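## Task

Take the culture plate labelled E10 out of the incubator and set it in out-nest O1, lying flat within the nest's locators, with its well A1 at the nest corner marked A1 and its lid seated fully on it. All other plates and lids must be left as they were, and the incubator door must finish closed and latched by its catch. Nothing may depend on the robot holding it at the end; release the plate and move the gripper away before finishing.

## Robot and tools

Robot: a single four-axis plate-handling arm with one level two-finger gripper. Its joints, from base outward, are a vertical lift (0.000 to 0.550 m), shoulder (-2.000 to 2.000 rad), elbow (-2.800 to 2.800 rad) and wrist yaw (-12.566 to 12.566 rad). The gripper cannot tilt; it only turns about its vertical z axis. Its fingers point along the gripper's +x and close along its y. The reported point, end_effector_position, sits midway between the rubber pads, 2 to 3 cm back from the fingertips. Keep the elbow reading in Joint positions at least 0.4 rad away from 0, or the arm may fold and fault.

Frames: the scene frame has its origin on the table surface under the arm base, +z up, and +y to the left when facing along +x. Result poses (position in m, quaternion wxyz) are in this frame; the printed position can be a little off, more so at long reach. Motion commands, however, use the gripper's own axes.

Row format: every motion command is a row of 5 numbers, each in [-1, 1]: dx, dy, dz, rz, opening. The first four are an offset, not a pose: they express the target relative to the gripper pose shown in the most recent result that reports it (or, before any such result in a scene, or for a later call in the same reply, relative to where the hand is when the action begins), along the gripper's own x, y, z. Scale: 1.0 equals 0.6 m for dx, dy, dz and 180 degrees for rz; positive rz turns from +x toward +y. Opening is absolute: +1 is fully open (0.140 m gap), -1 is closed (pads still 0.066 m apart). Closing from fully open takes at least about 0.6 s. Because offsets count from a measured pose, repeating a small offset into something rigid does not press harder, but into something yielding it does go further. An all-zero row is not a pause; it pulls the hand back to the reference pose.

Tools:
- execute_actions {actions, pictures}: actions is a list holding at most one item. Empty list: just report state. {rows: [[5 numbers], ...], steps: n}: up to 15 rows, n at most 15 (default 15), each step 1/30 s; every row is an offset from the same reference pose, not from the previous row; the final row repeats to fill the steps. {steps: n} alone: wait, n up to 300, counted from the last result, including time spent replying. pictures: true/false for camera images (on by default).
- move {target, speed}: target is one 5-number row as above (offset from the last reported pose). The hand travels a straight path there lasting 0.5 to 10 s (cut off at 10 s). speed is the path's top speed in m/s, 0.002 to 0.5, default 0.25; rotation is capped at twice that in rad/s. The opening is applied at the start. The path does not avoid obstacles, and the hand may lag, stray or overshoot the speed, especially with the arm near full stretch. Its result adds a move: line giving the outcome (done, off_target, moving, held, fault), any limits triggered (paced = command clipped; held = some steps blocked, after which the arm may surge fast), and distance from target.
- wait {seconds}: 0 to 10 s with no new command.
- zoom_image {camera, region}: camera is cam_high (672x504), cam_low (672x504) or cam_wrist (616x616); region [x0, y0, x1, y1] in image pixels from the top-left, at most 504 x 504.
- finished_scene {scene}: ends the current scene (give its number), grades it, and gives the next task. Irreversible. Replying without any tool call ends everything.

Motion details: each step, the commanded pose is limited to within 70 mm and 16 degrees of the measured pose. After an action ends, the arm continues only to that last clipped pose, so large moves need follow-up commands; check the reported pose and the Hand target line. Joints share speed and acceleration limits and stop together when reversed. The simulation keeps running while you think.

Result lines: state pose; Joint positions (lift m, shoulder, elbow, wrist yaw rad, pad gap m); grip_measured (finger opening on the command scale, possibly off by about 1 mm throughout a scene); "pose unreachable" and HELD mark steps the clearance check altered or blocked. MOTOR HOT appears from 85 °C; at 100 °C an OVER-TEMPERATURE FAULT brakes the arm until it cools. Holding loads heats motors, even while idle.

Gripping: to hold, command an opening roughly 0.04 below grip_measured; a smaller margin grips more softly. Pads give about 18 N each; fast closing squeezes harder and can spring the fingers open. Held parts may occasionally be tugged, so grip firmly enough.

Load limits: lift 54.6 N, shoulder 8.19 N m, elbow 4.09 N m, wrist yaw 1.36 N m, including held weight. Reaching one stops the arm for 10 s and drops the rest of the call.

Task knowledge: plates inside the incubator show their ID on the front. On every labelled item, well A1 lies at the labelled short end, in the corner opposite the labelled long side. The incubator door keeps swinging after a push; if it opens far beyond 90 degrees its outer face is out of reach for closing, so push gently. Approach contacts slowly, avoid hard pushes, slams, slips and drops, and never knock anything off the table. Finish with the plate resting on its own, lid seated, fingers open and hand withdrawn.

Cameras: calibration (intrinsics K, distortion, T_world_to_cam) is provided per camera and may differ slightly per scene; cam_wrist is a fisheye whose pose follows the arm.

Each tool is called after "Call:" in YAML: its name, and indented under it one key for each argument.

## Session

Call:
execute_actions:
  actions: []

Scene clock: 0.00 s of 9600.00 s.
end_effector_position=(+0.3759, +0.0090, +0.2119) grip_measured=+0.99 end_effector_quat_wxyz=(+0.829, +0.000, +0.000, -0.559)
Joint positions: [ 0.207  1.746  0.789 -3.72   0.14 ]
Hand target: +0.376, +0.009, +0.212; +0.829, +0.000, +0.000, -0.559
camera_calibration (this result's frames):
cam_wrist: T_world_to_cam=[[-0.926532, -0.376209, -0.00243092, 0.361946], [-0.225913, 0.561524, -0.796024, 0.235593], [0.300837, -0.736992, -0.605261, 0.117145], [0, 0, 0, 1]] pos_world=[0.353336, 0.0902113, 0.259321]

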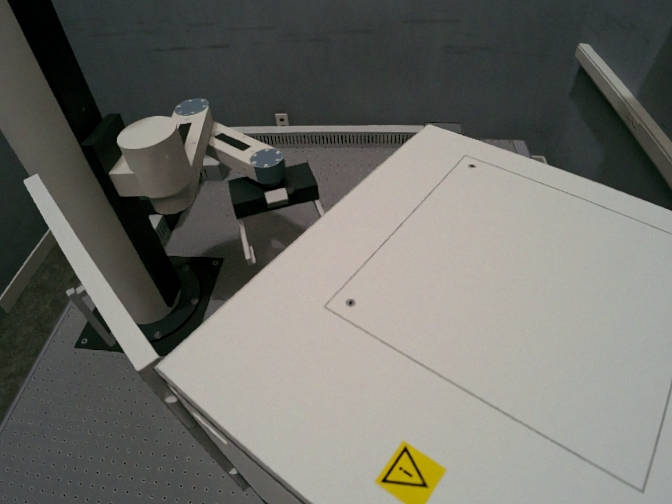

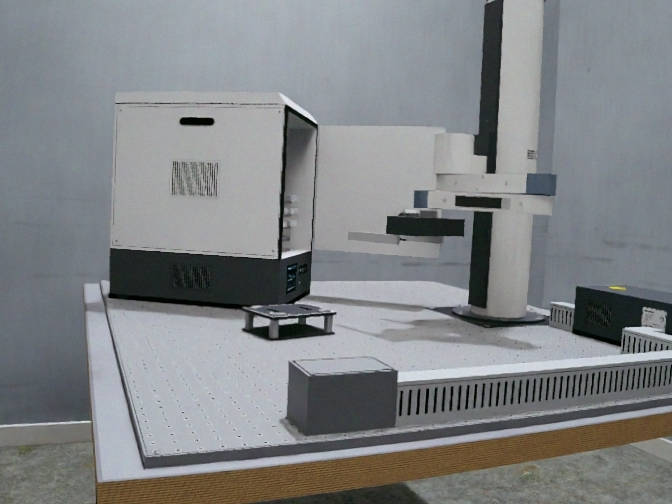

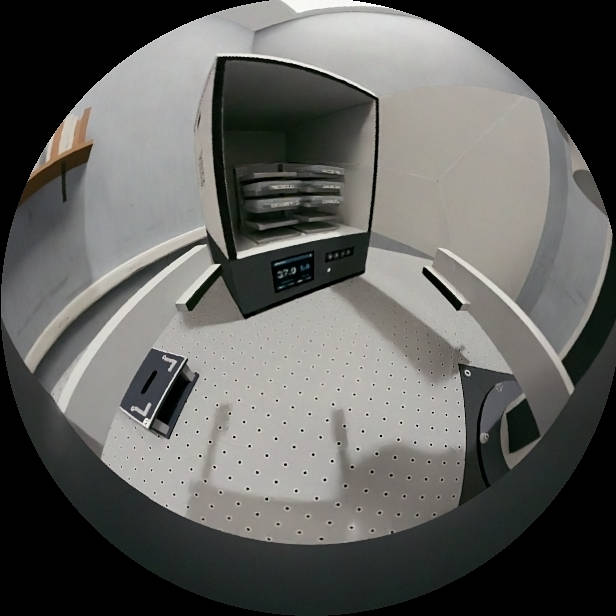

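Call:
zoom_image:
  camera: "cam_wrist"
  region: [200, 130, 400, 330]

Call:
zoom_image:
  camera: "cam_wrist"
  region: [90, 320, 240, 470]

Region (200, 130, 400, 330) of cam_wrist's 616x616 image, scaled by 2.520, with more detail than that image has.

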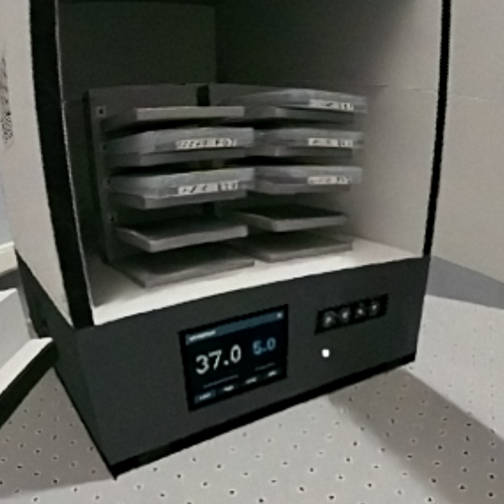

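Region (90, 320, 240, 470) of cam_wrist's 616x616 image, scaled by 3.360, with more detail than that image has.

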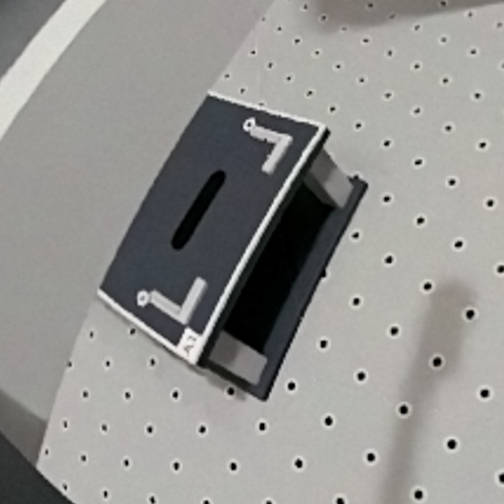

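Call:
move:
  target: [0.3703, -0.066, 0.0667, 0.196, 1]
  speed: 0.2

Scene clock: 30.13 s of 9600.00 s.
end_effector_position=(+0.4229, -0.2117, +0.2518) grip_measured=+0.99 end_effector_quat_wxyz=(+0.960, +0.000, +0.000, -0.281)
Joint positions: [ 0.247  0.2    0.725 -1.496  0.14 ]
Hand target: +0.423, -0.212, +0.252; +0.960, +0.000, +0.000, -0.281
Off the commanded pose: 0.000 m, 0 deg.
After step 90, 25.17 s passed at rest.
move: done
camera_calibration (this result's frames):
cam_wrist: T_world_to_cam=[[-0.539399, -0.842047, -0.00243092, 0.0601173], [-0.508617, 0.328108, -0.796024, 0.47211], [0.671087, -0.428138, -0.605261, -0.126626], [0, 0, 0, 1]] pos_world=[0.357527, -0.158495, 0.299315]

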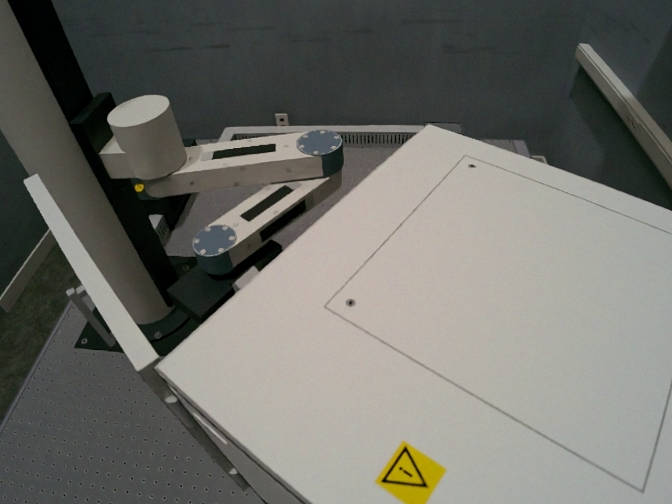

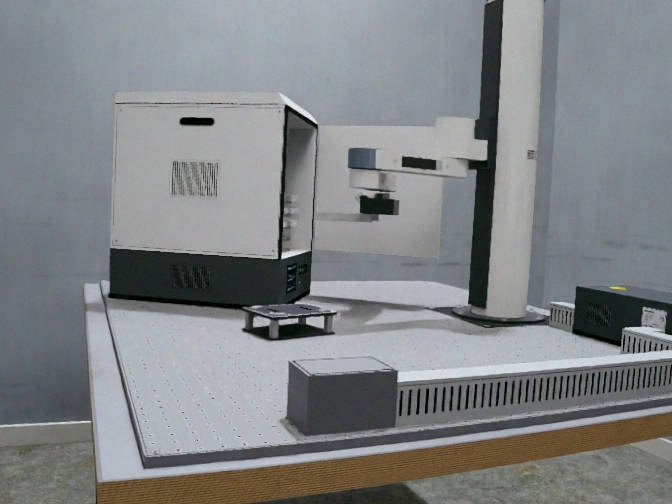

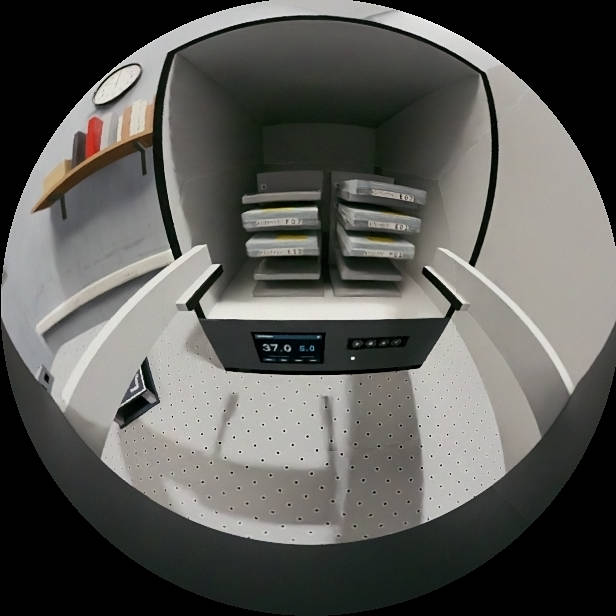

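Call:
zoom_image:
  camera: "cam_wrist"
  region: [230, 160, 440, 330]

Region (230, 160, 440, 330) of cam_wrist's 616x616 image, scaled by 2.400, with more detail than that image has; it fills the top 408 rows of this view, and the rest is white.

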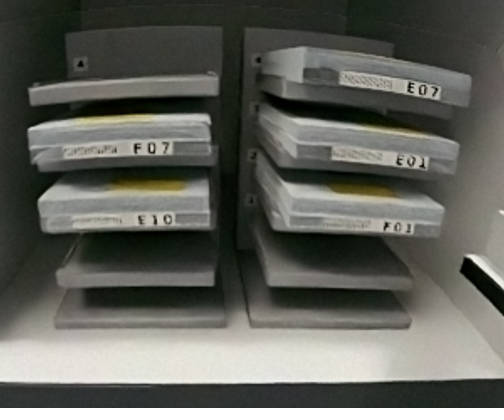

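Call:
zoom_image:
  camera: "cam_wrist"
  region: [236, 180, 336, 300]

Region (236, 180, 336, 300) of cam_wrist's 616x616 image, scaled by 4.200, with more detail than that image has.

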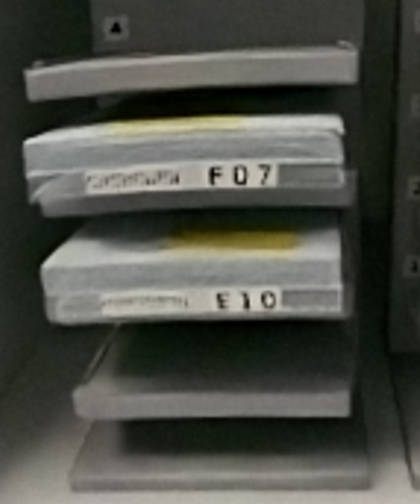

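Call:
move:
  target: [0.1, 0.0738, -0.1258, 0, -0.02]
  speed: 0.15

Scene clock: 53.97 s of 9600.00 s.
end_effector_position=(+0.4974, -0.2067, +0.1763) grip_measured=-0.02 end_effector_quat_wxyz=(+0.960, +0.000, +0.000, -0.281)
Joint positions: [ 0.171  0.373  0.961 -1.904  0.102]
Hand target: +0.497, -0.207, +0.176; +0.960, +0.000, +0.000, -0.281
Off the commanded pose: 0.000 m, 0 deg.
After step 90, 19.80 s passed at rest.
move: done
camera_calibration (this result's frames):
cam_wrist: T_world_to_cam=[[-0.538809, -0.842424, -0.00243092, 0.103952], [-0.508847, 0.327752, -0.796024, 0.448274], [0.671386, -0.427668, -0.605261, -0.220262], [0, 0, 0, 1]] pos_world=[0.431994, -0.15355, 0.223773]

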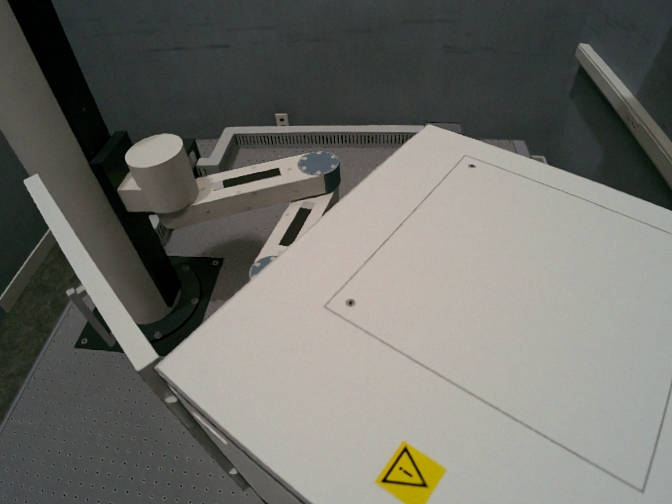

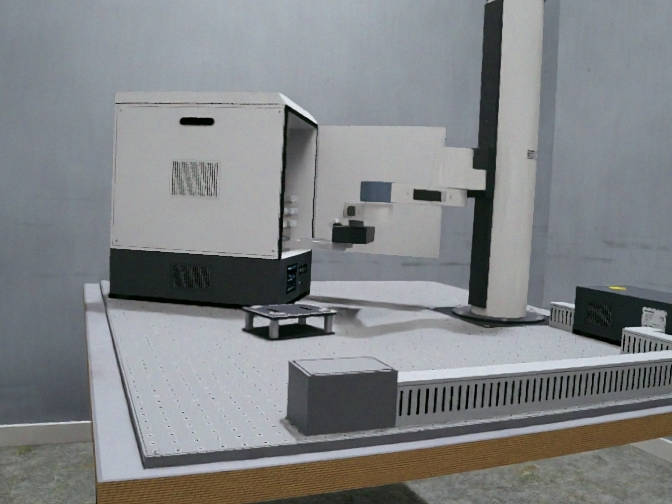

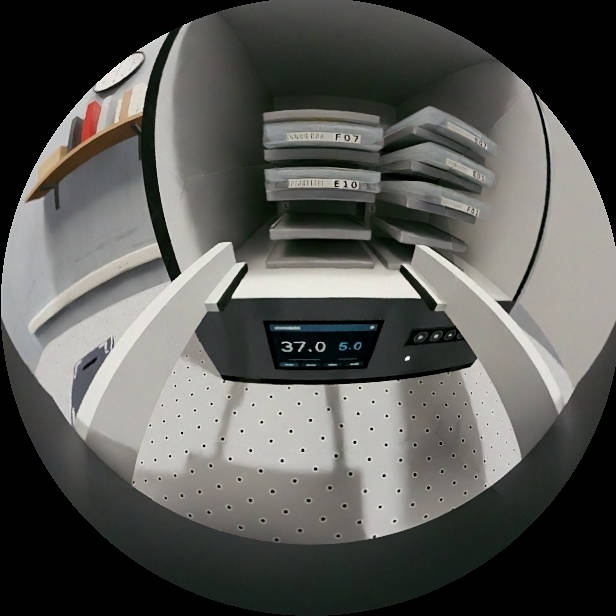

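Call:
zoom_image:
  camera: "cam_wrist"
  region: [256, 150, 396, 250]

Region (256, 150, 396, 250) of cam_wrist's 616x616 image, scaled by 3.600, with more detail than that image has; it fills the top 360 rows of this view, and the rest is white.

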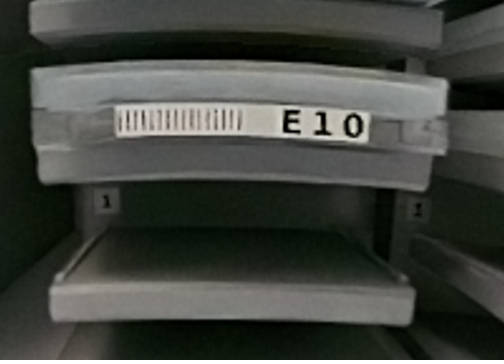

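Call:
move:
  target: [0, 0, 0.087, 0, -0.02]
  speed: 0.1

Call:
move:
  target: [0.1, 0, 0, 0, -0.02]
  speed: 0.05

Scene clock: 65.63 s of 9600.00 s.
end_effector_position=(+0.4974, -0.2067, +0.2286) grip_measured=-0.02 end_effector_quat_wxyz=(+0.960, +0.000, +0.000, -0.281)
Joint positions: [ 0.224  0.373  0.961 -1.904  0.102]
Hand target: +0.497, -0.207, +0.229; +0.960, +0.000, +0.000, -0.281
Off the commanded pose: 0.000 m, 0 deg.
After step 90, 7.87 s passed at rest.
move: done
camera_calibration (this result's frames):
cam_wrist: T_world_to_cam=[[-0.538806, -0.842426, -0.00243092, 0.104079], [-0.508848, 0.32775, -0.796024, 0.489877], [0.671388, -0.427665, -0.605261, -0.188632], [0, 0, 0, 1]] pos_world=[0.431997, -0.15355, 0.276035]

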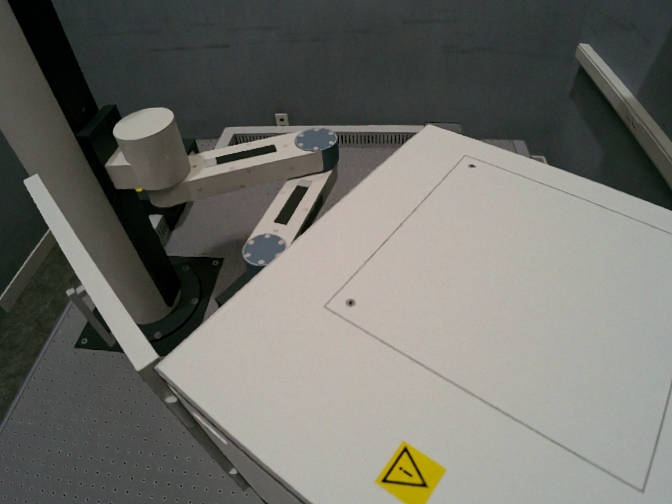

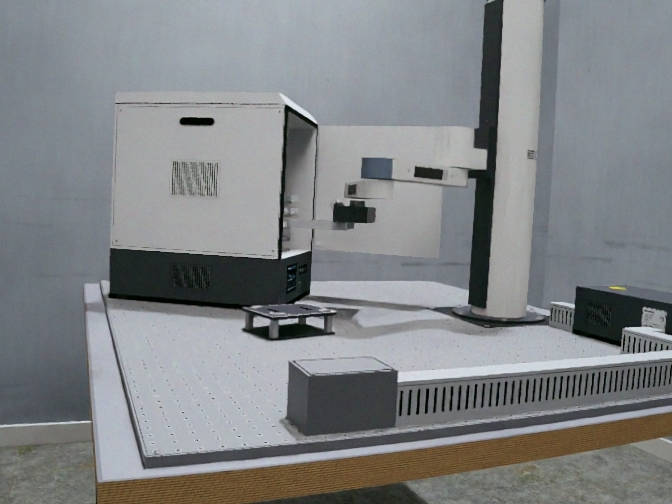

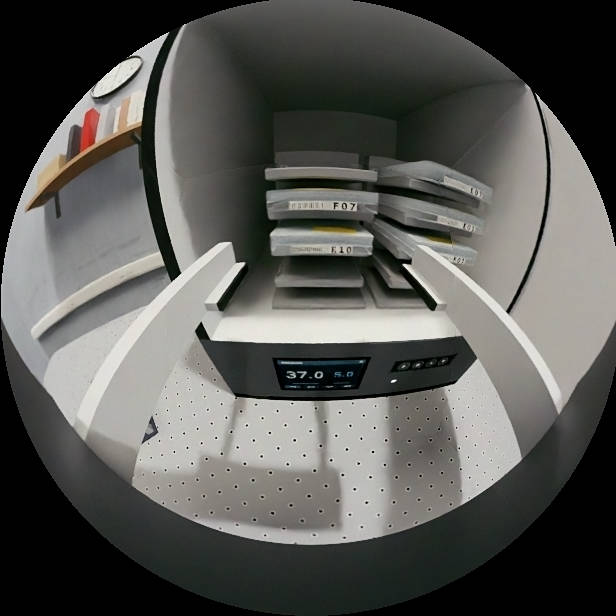

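Scene clock: 67.07 s of 9600.00 s.
end_effector_position=(+0.5480, -0.2390, +0.2286) grip_measured=-0.02 end_effector_quat_wxyz=(+0.960, +0.000, +0.000, -0.281)
Joint positions: [ 0.224  0.275  1.236 -2.08   0.102]
Hand target: +0.548, -0.239, +0.229; +0.960, +0.000, +0.000, -0.281
Off the commanded pose: 0.000 m, 0 deg.
move: done
camera_calibration (this result's frames):
cam_wrist: T_world_to_cam=[[-0.538339, -0.842725, -0.00243092, 0.10384], [-0.50903, 0.327468, -0.796024, 0.526251], [0.671625, -0.427293, -0.605261, -0.23647], [0, 0, 0, 1]] pos_world=[0.482598, -0.185864, 0.276035]

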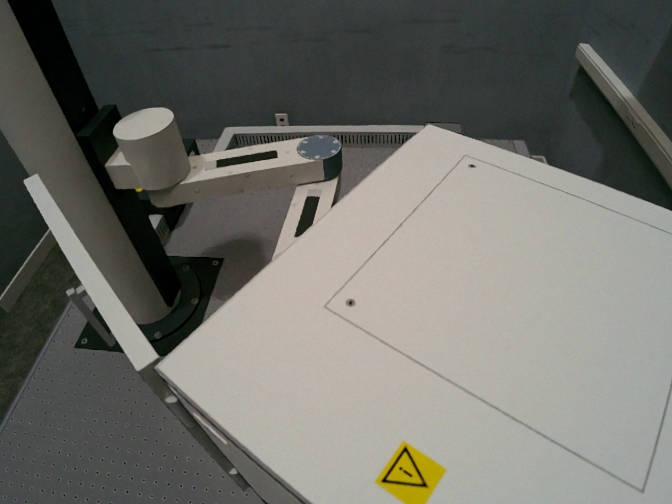

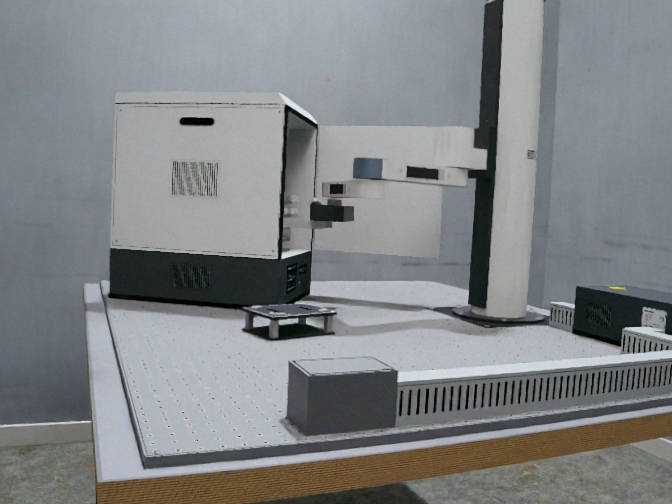

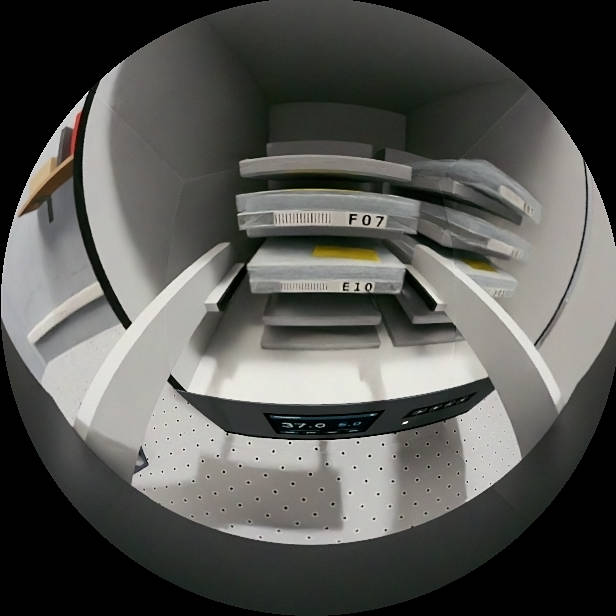

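Call:
zoom_image:
  camera: "cam_wrist"
  region: [200, 220, 480, 340]

Region (200, 220, 480, 340) of cam_wrist's 616x616 image, scaled by 1.800, with more detail than that image has; it fills the top 216 rows of this view, and the rest is white.

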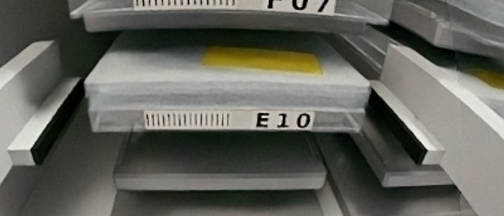

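Call:
move:
  target: [0.097, 0, 0, 0, -0.02]
  speed: 0.04

Scene clock: 75.07 s of 9600.00 s.
end_effector_position=(+0.5971, -0.2703, +0.2286) grip_measured=-0.02 end_effector_quat_wxyz=(+0.960, +0.000, +0.000, -0.281)
Joint positions: [ 0.224  0.156  1.53  -2.255  0.102]
Hand target: +0.597, -0.270, +0.229; +0.960, +0.000, +0.000, -0.281
Off the commanded pose: 0.000 m, 0 deg.
After step 90, 3.30 s passed at rest.
move: done
camera_calibration (this result's frames):
cam_wrist: T_world_to_cam=[[-0.537899, -0.843006, -0.00243092, 0.103589], [-0.5092, 0.327202, -0.796024, 0.561528], [0.671848, -0.426942, -0.605261, -0.282864], [0, 0, 0, 1]] pos_world=[0.531693, -0.217173, 0.276035]

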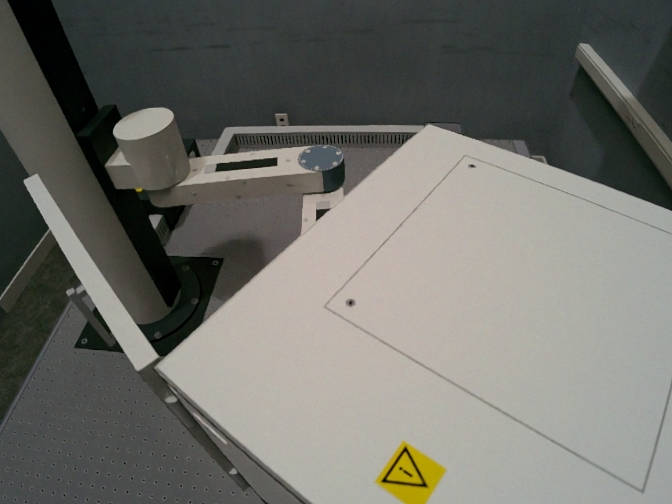

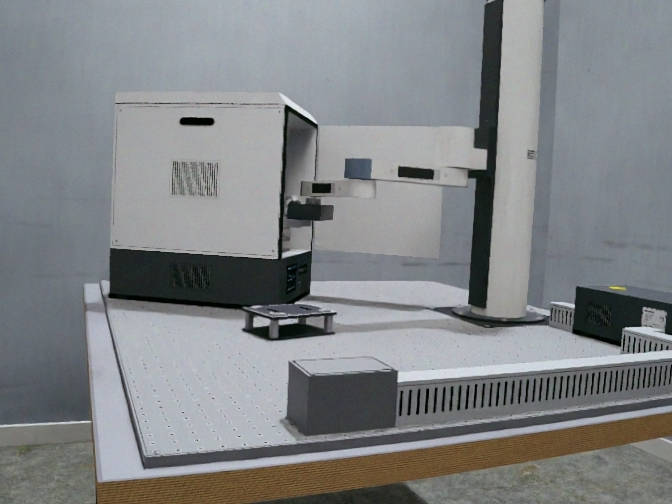

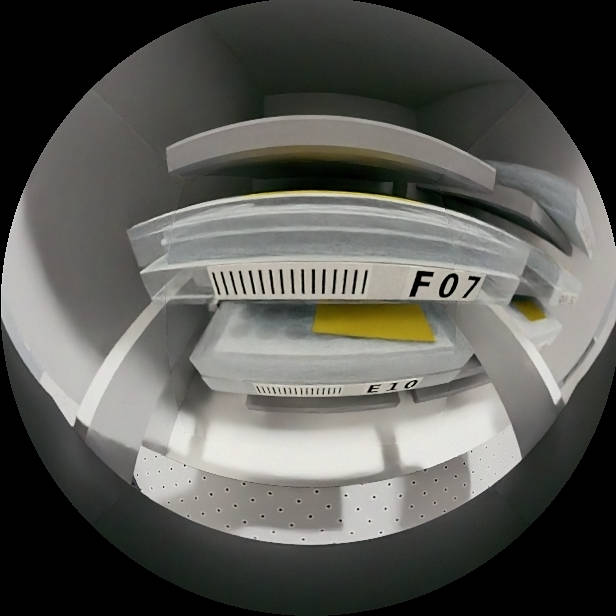

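Close slowly to just past the rim width first.

Call:
execute_actions:
  actions:
    - {"rows": [[0,0,0,0,-0.06],[0,0,0,0,-0.10],[0,0,0,0,-0.14],[0,0,0,0,-0.18],[0,0,0,0,-0.21],[0,0,0,0,-0.24],[0,0,0,0,-0.26],[0,0,0,0,-0.28],[0,0,0,0,-0.30],[0,0,0,0,-0.32],[0,0,0,0,-0.34],[0,0,0,0,-0.36],[0,0,0,0,-0.38],[0,0,0,0,-0.40],[0,0,0,0,-0.40]], "steps": 15}
  pictures: false

Scene clock: 78.07 s of 9600.00 s.
end_effector_position=(+0.5971, -0.2703, +0.2286) grip_measured=-0.40 end_effector_quat_wxyz=(+0.960, +0.000, +0.000, -0.281)
Joint positions: [ 0.224  0.156  1.53  -2.255  0.088]
Hand target: +0.597, -0.270, +0.229; +0.960, +0.000, +0.000, -0.281
Off the commanded pose: 0.000 m, 0 deg.
Steps of this call (steps 1 to 75: nothing new was sent; steps 76 to 90: all 15 steps of this action). Readings (end_effector_position):
76: (+0.5971, -0.2703, +0.2286)
77: (+0.5971, -0.2703, +0.2286)
79: (+0.5971, -0.2703, +0.2286)
83: (+0.5971, -0.2703, +0.2286)
90: the state above

Cleared the rim. Continue closing onto the plate.

Call:
execute_actions:
  actions:
    - {"rows": [[0,0,0,0,-0.41],[0,0,0,0,-0.42],[0,0,0,0,-0.43],[0,0,0,0,-0.44],[0,0,0,0,-0.45],[0,0,0,0,-0.46],[0,0,0,0,-0.47],[0,0,0,0,-0.48],[0,0,0,0,-0.49],[0,0,0,0,-0.50],[0,0,0,0,-0.51],[0,0,0,0,-0.52],[0,0,0,0,-0.53],[0,0,0,0,-0.535],[0,0,0,0,-0.535]], "steps": 15}
  pictures: false

Scene clock: 81.17 s of 9600.00 s.
end_effector_position=(+0.5971, -0.2703, +0.2286) grip_measured=-0.49 end_effector_quat_wxyz=(+0.960, +0.000, +0.000, -0.281)
Joint positions: [ 0.224  0.156  1.53  -2.255  0.085]
Hand target: +0.597, -0.270, +0.229; +0.960, +0.000, +0.000, -0.281
Off the commanded pose: 0.000 m, 0 deg.
Steps of this call (steps 1 to 78: nothing new was sent; steps 79 to 93: all 15 steps of this action). Readings (end_effector_position):
79: (+0.5971, -0.2703, +0.2286)
80: (+0.5971, -0.2703, +0.2286)
82: (+0.5971, -0.2703, +0.2286)
86: (+0.5971, -0.2703, +0.2286)
93: the state above

Call:
move:
  target: [0, 0, 0.007, 0, -0.535]
  speed: 0.01

Call:
move:
  target: [-0.28, 0, 0, 0, -0.535]
  speed: 0.07

Scene clock: 83.90 s of 9600.00 s.
end_effector_position=(+0.5971, -0.2703, +0.2327) grip_measured=-0.49 end_effector_quat_wxyz=(+0.960, +0.000, +0.000, -0.281)
Joint positions: [ 0.228  0.156  1.53  -2.255  0.085]
Hand target: +0.597, -0.270, +0.233; +0.960, +0.000, +0.000, -0.281
Off the commanded pose: 0.000 m, 0 deg.
move: done
camera_calibration (this result's frames):
cam_wrist: T_world_to_cam=[[-0.537844, -0.843041, -0.00243092, 0.103569], [-0.509222, 0.327169, -0.796024, 0.564847], [0.671876, -0.426899, -0.605261, -0.280351], [0, 0, 0, 1]] pos_world=[0.531697, -0.217169, 0.280198]

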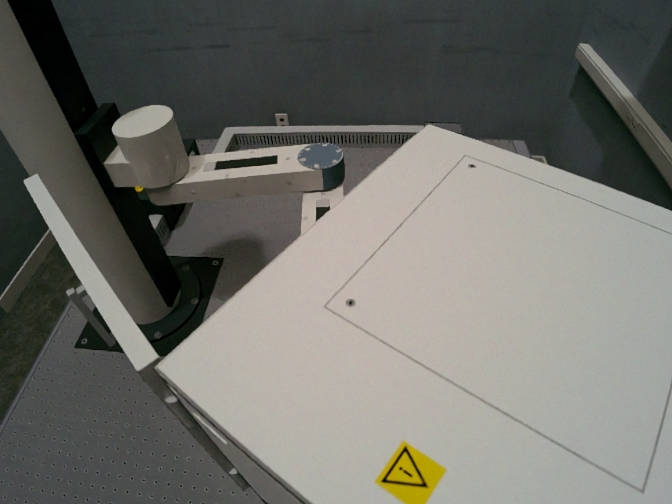

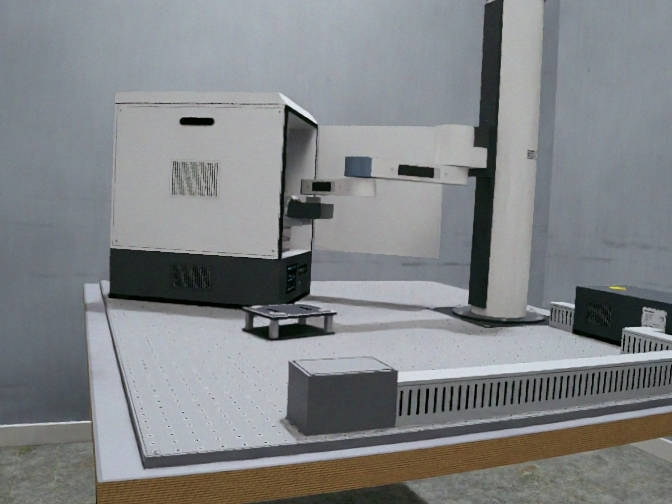

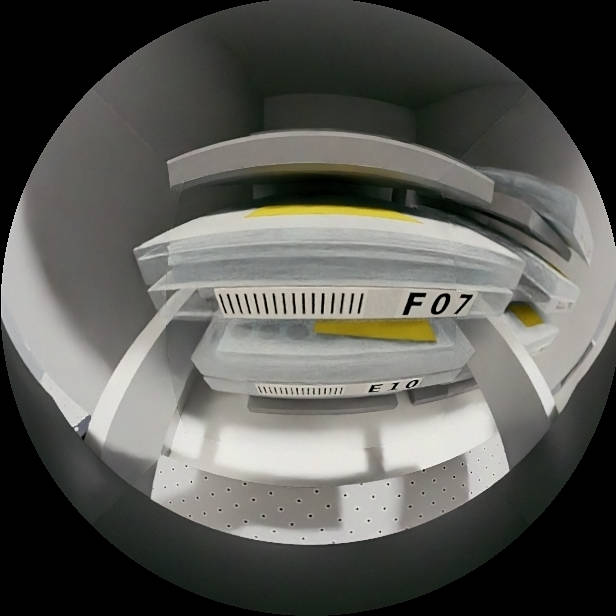

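Scene clock: 86.53 s of 9600.00 s.
end_effector_position=(+0.4554, -0.1799, +0.2327) grip_measured=-0.49 end_effector_quat_wxyz=(+0.960, +0.000, +0.000, -0.281)
Joint positions: [ 0.228  0.432  0.746 -1.748  0.085]
Hand target: +0.455, -0.180, +0.233; +0.960, +0.000, +0.000, -0.281
Off the commanded pose: 0.000 m, 0 deg.
move: done
camera_calibration (this result's frames):
cam_wrist: T_world_to_cam=[[-0.538285, -0.842759, -0.00243092, 0.103786], [-0.50905, 0.327435, -0.796024, 0.463093], [0.671652, -0.42725, -0.605261, -0.146528], [0, 0, 0, 1]] pos_world=[0.39002, -0.126771, 0.280198]

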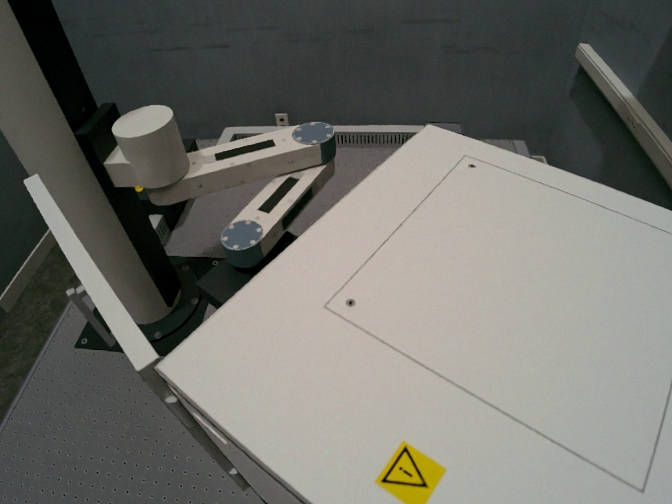

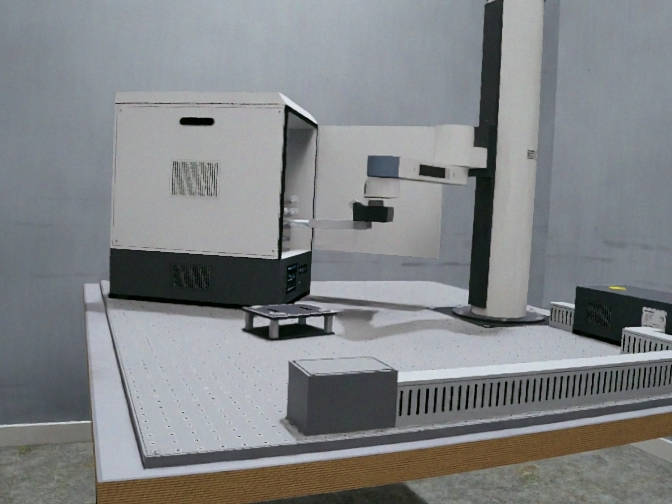

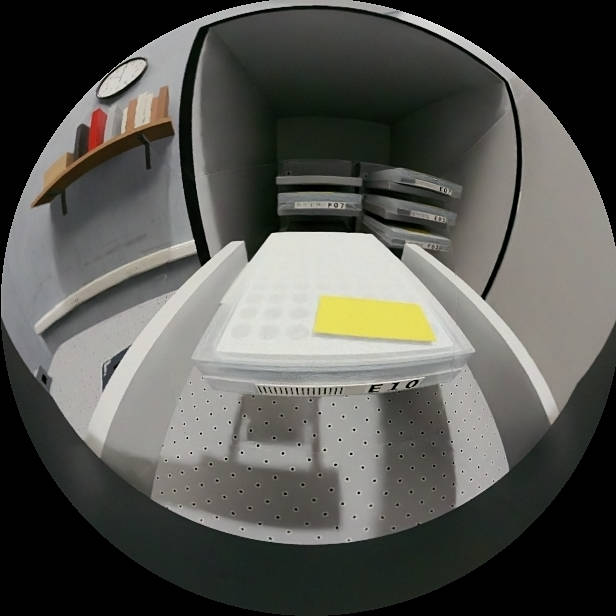

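Call:
move:
  target: [-0.1232, 0.2378, -0.067, 0.1256, -0.535]
  speed: 0.15

Call:
move:
  target: [0.2264, 0.266, -0.071, 0.1372, -0.535]
  speed: 0.15

Scene clock: 105.00 s of 9600.00 s.
end_effector_position=(+0.4699, -0.0199, +0.1925) grip_measured=-0.49 end_effector_quat_wxyz=(+0.996, +0.000, +0.000, -0.087)
Joint positions: [ 0.187  1.056  0.595 -1.825  0.085]
Hand target: +0.470, -0.020, +0.193; +0.996, +0.000, +0.000, -0.087
Off the commanded pose: 0.000 m, 0 deg.
After step 90, 13.80 s passed at rest.
move: done
camera_calibration (this result's frames):
cam_wrist: T_world_to_cam=[[-0.172491, -0.985008, -0.00243092, 0.0716698], [-0.595856, 0.106308, -0.796024, 0.42245], [0.784348, -0.135858, -0.605261, -0.159433], [0, 0, 0, 1]] pos_world=[0.389132, 0.0040251, 0.239956]

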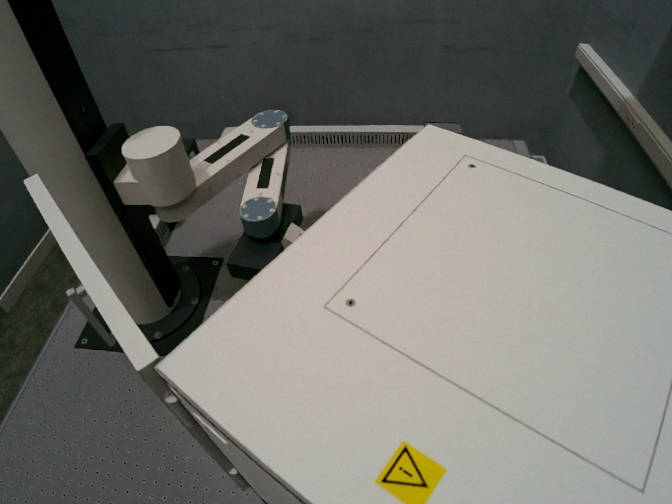

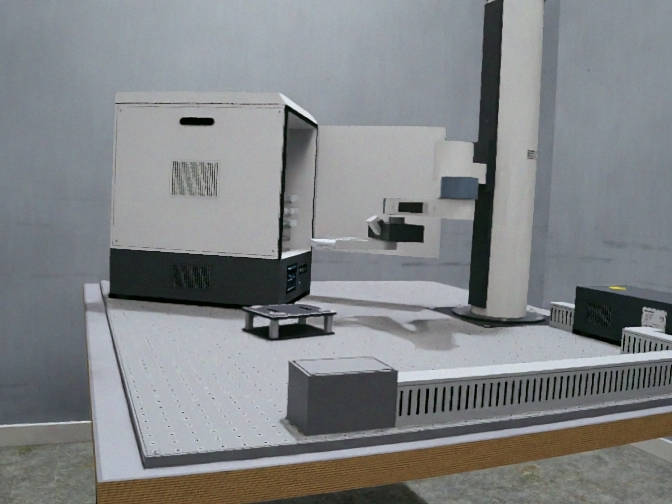

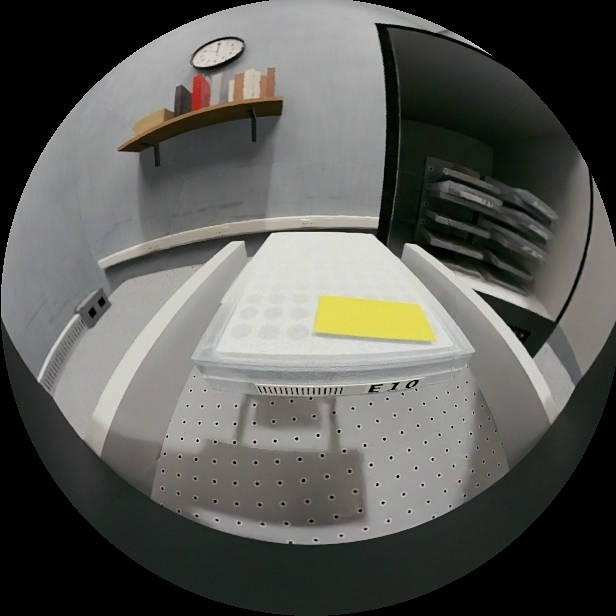

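Scene clock: 106.73 s of 9600.00 s.
end_effector_position=(+0.6314, +0.1140, +0.1498) grip_measured=-0.49 end_effector_quat_wxyz=(+0.992, +0.000, +0.000, +0.128)
Joint positions: [ 0.145  1.031  1.37  -2.144  0.085]
Hand target: +0.631, +0.114, +0.150; +0.992, +0.000, +0.000, +0.128
Off the commanded pose: 0.000 m, 0 deg.
move: done
camera_calibration (this result's frames):
cam_wrist: T_world_to_cam=[[0.255412, -0.966829, -0.00243092, -0.0409866], [-0.585681, -0.152721, -0.796024, 0.493547], [0.769248, 0.204738, -0.605261, -0.322968], [0, 0, 0, 1]] pos_world=[0.547972, 0.101872, 0.197295]

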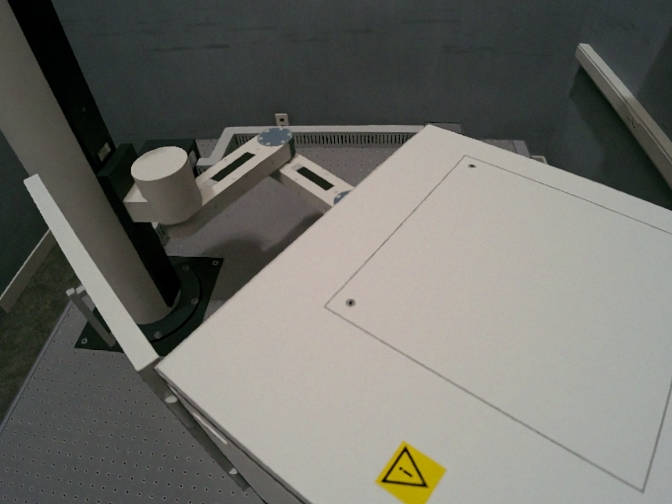

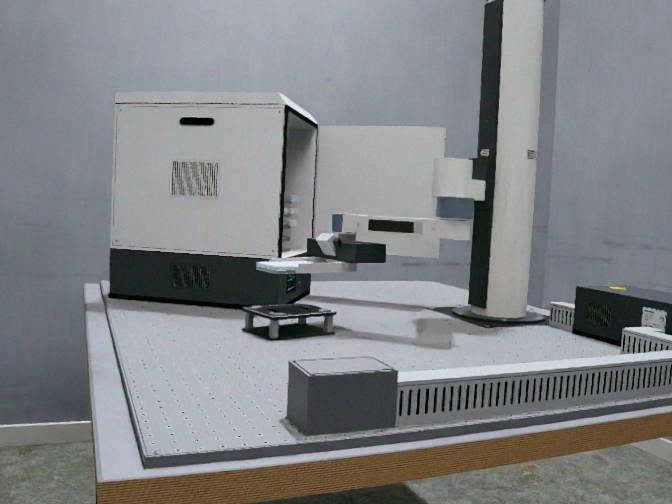

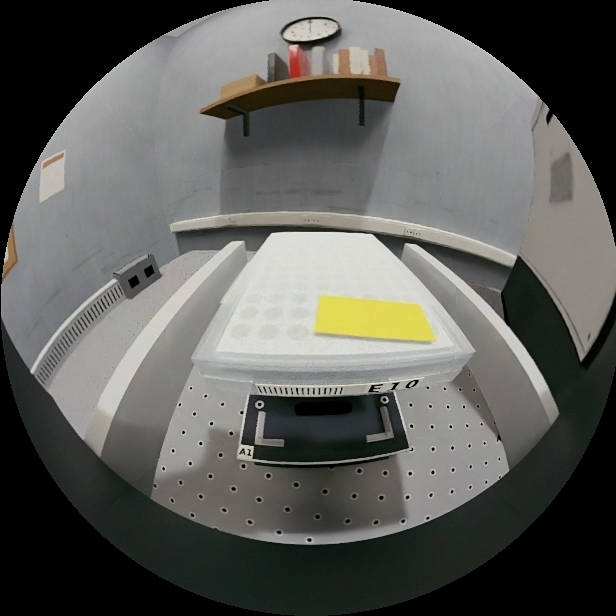

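Call:
zoom_image:
  camera: "cam_wrist"
  region: [226, 370, 426, 480]

Region (226, 370, 426, 480) of cam_wrist's 616x616 image, scaled by 2.520, with more detail than that image has; it fills the top 277 rows of this view, and the rest is white.

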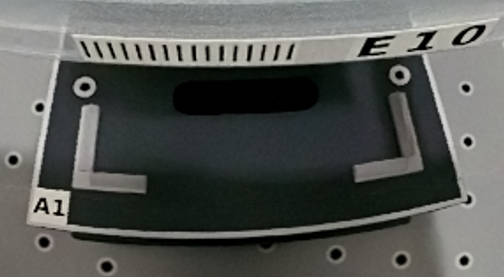

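Call:
move:
  target: [0.005, 0, -0.09, 0.0061, -0.535]
  speed: 0.06

Scene clock: 126.93 s of 9600.00 s.
end_effector_position=(+0.6343, +0.1147, +0.0957) grip_measured=-0.49 end_effector_quat_wxyz=(+0.990, +0.000, +0.000, +0.138)
Joint positions: [ 0.091  1.017  1.385 -2.126  0.085]
Hand target: +0.634, +0.115, +0.096; +0.990, +0.000, +0.000, +0.138
Off the commanded pose: 0.000 m, 0 deg.
After step 90, 16.03 s passed at rest.
move: done
camera_calibration (this result's frames):
cam_wrist: T_world_to_cam=[[0.273515, -0.961865, -0.00243092, -0.0532036], [-0.582711, -0.163688, -0.796024, 0.451669], [0.765269, 0.219141, -0.605261, -0.357201], [0, 0, 0, 1]] pos_world=[0.551099, 0.101035, 0.14321]

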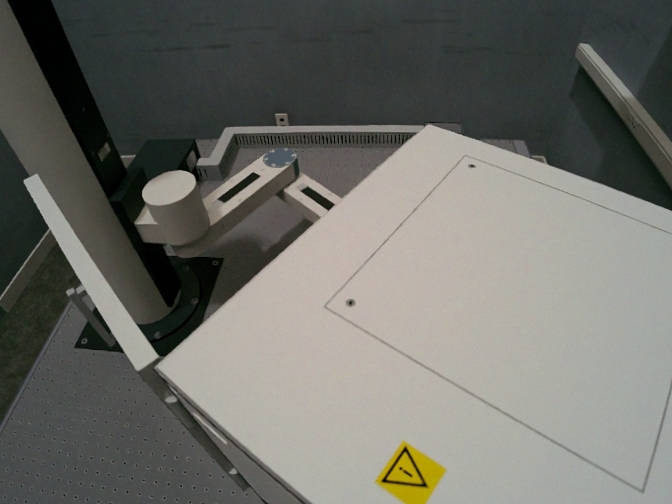

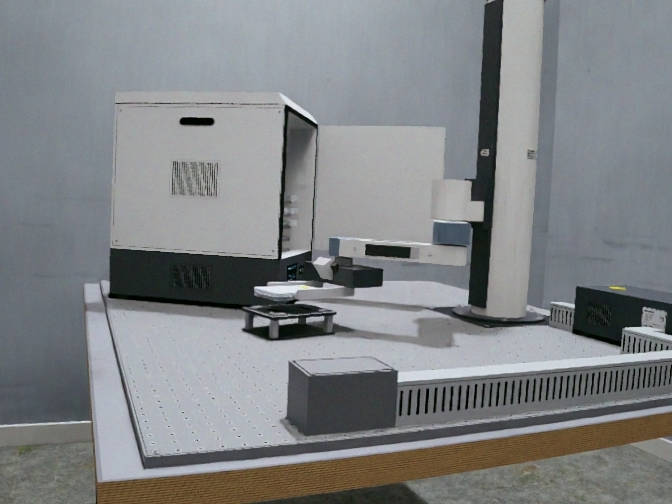

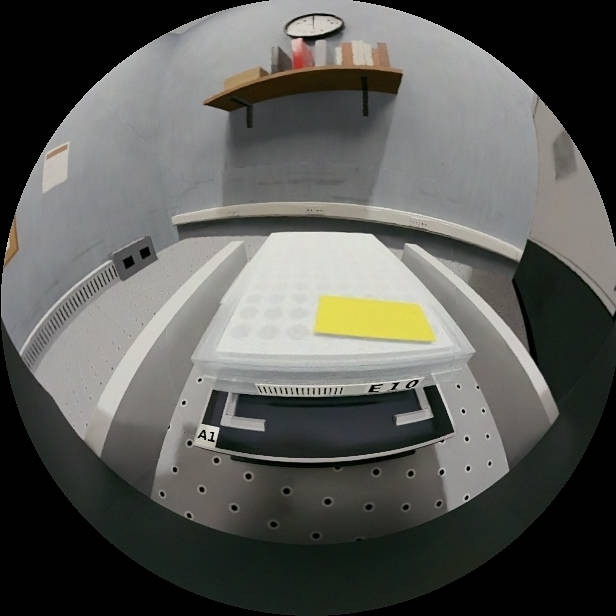

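Call:
zoom_image:
  camera: "cam_wrist"
  region: [186, 350, 326, 470]

Call:
zoom_image:
  camera: "cam_wrist"
  region: [340, 350, 480, 470]

Region (186, 350, 326, 470) of cam_wrist's 616x616 image, scaled by 3.600, with more detail than that image has; it fills the top 432 rows of this view, and the rest is white.

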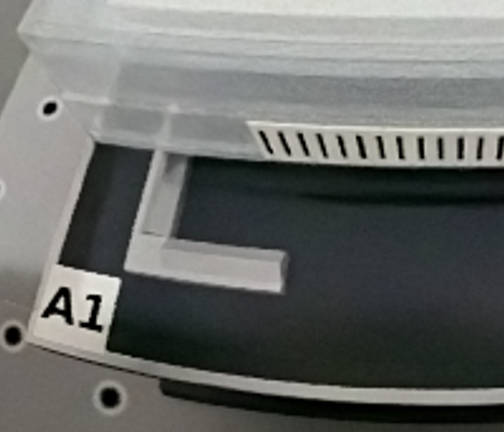

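Region (340, 350, 480, 470) of cam_wrist's 616x616 image, scaled by 3.600, with more detail than that image has; it fills the top 432 rows of this view, and the rest is white.

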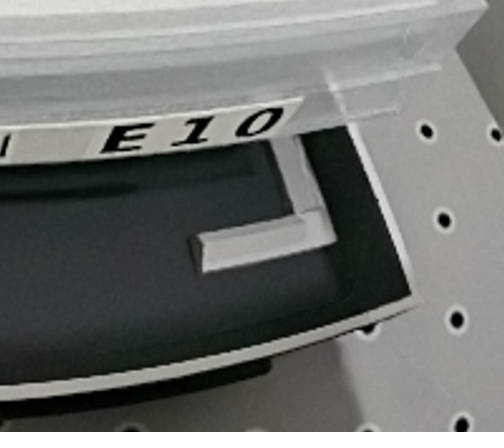

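Call:
move:
  target: [0.0008, 0.0008, -0.0295, 0.001, -0.535]
  speed: 0.03

Scene clock: 138.57 s of 9600.00 s.
end_effector_position=(+0.6346, +0.1153, +0.0780) grip_measured=-0.49 end_effector_quat_wxyz=(+0.990, +0.000, +0.000, +0.139)
Joint positions: [ 0.073  1.017  1.387 -2.125  0.085]
Hand target: +0.635, +0.115, +0.078; +0.990, +0.000, +0.000, +0.139
Off the commanded pose: 0.000 m, 0 deg.
After step 90, 7.80 s passed at rest.
move: done
camera_calibration (this result's frames):
cam_wrist: T_world_to_cam=[[0.276186, -0.961101, -0.00243092, -0.0545686], [-0.582255, -0.165306, -0.796024, 0.437681], [0.764657, 0.221266, -0.605261, -0.368182], [0, 0, 0, 1]] pos_world=[0.551446, 0.101371, 0.125426]

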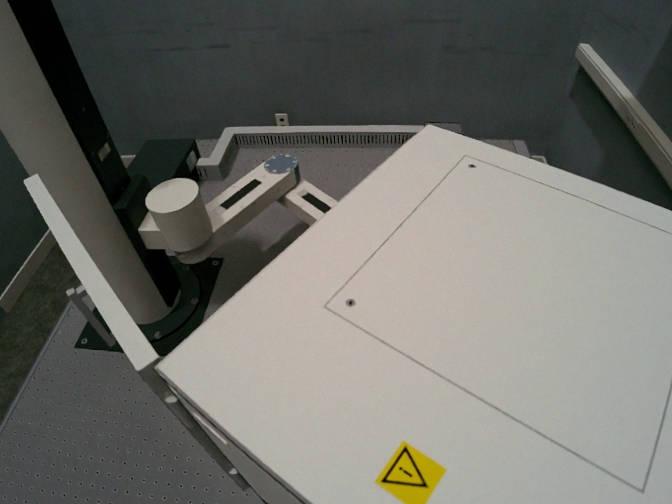

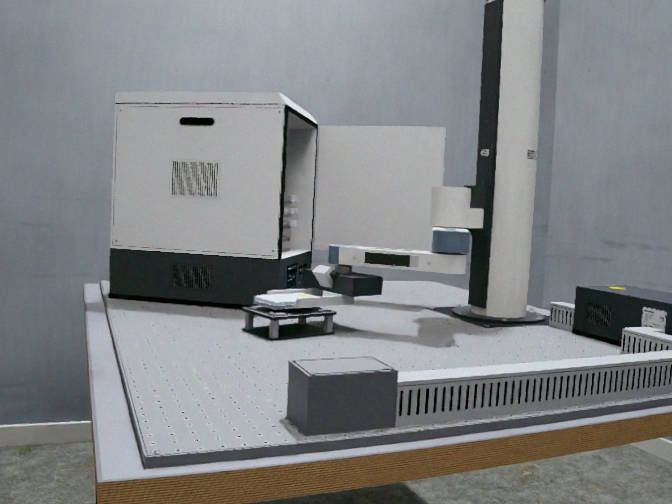

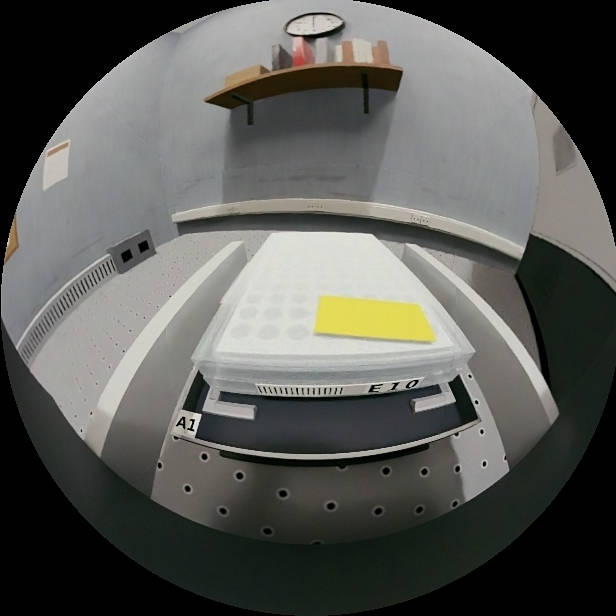

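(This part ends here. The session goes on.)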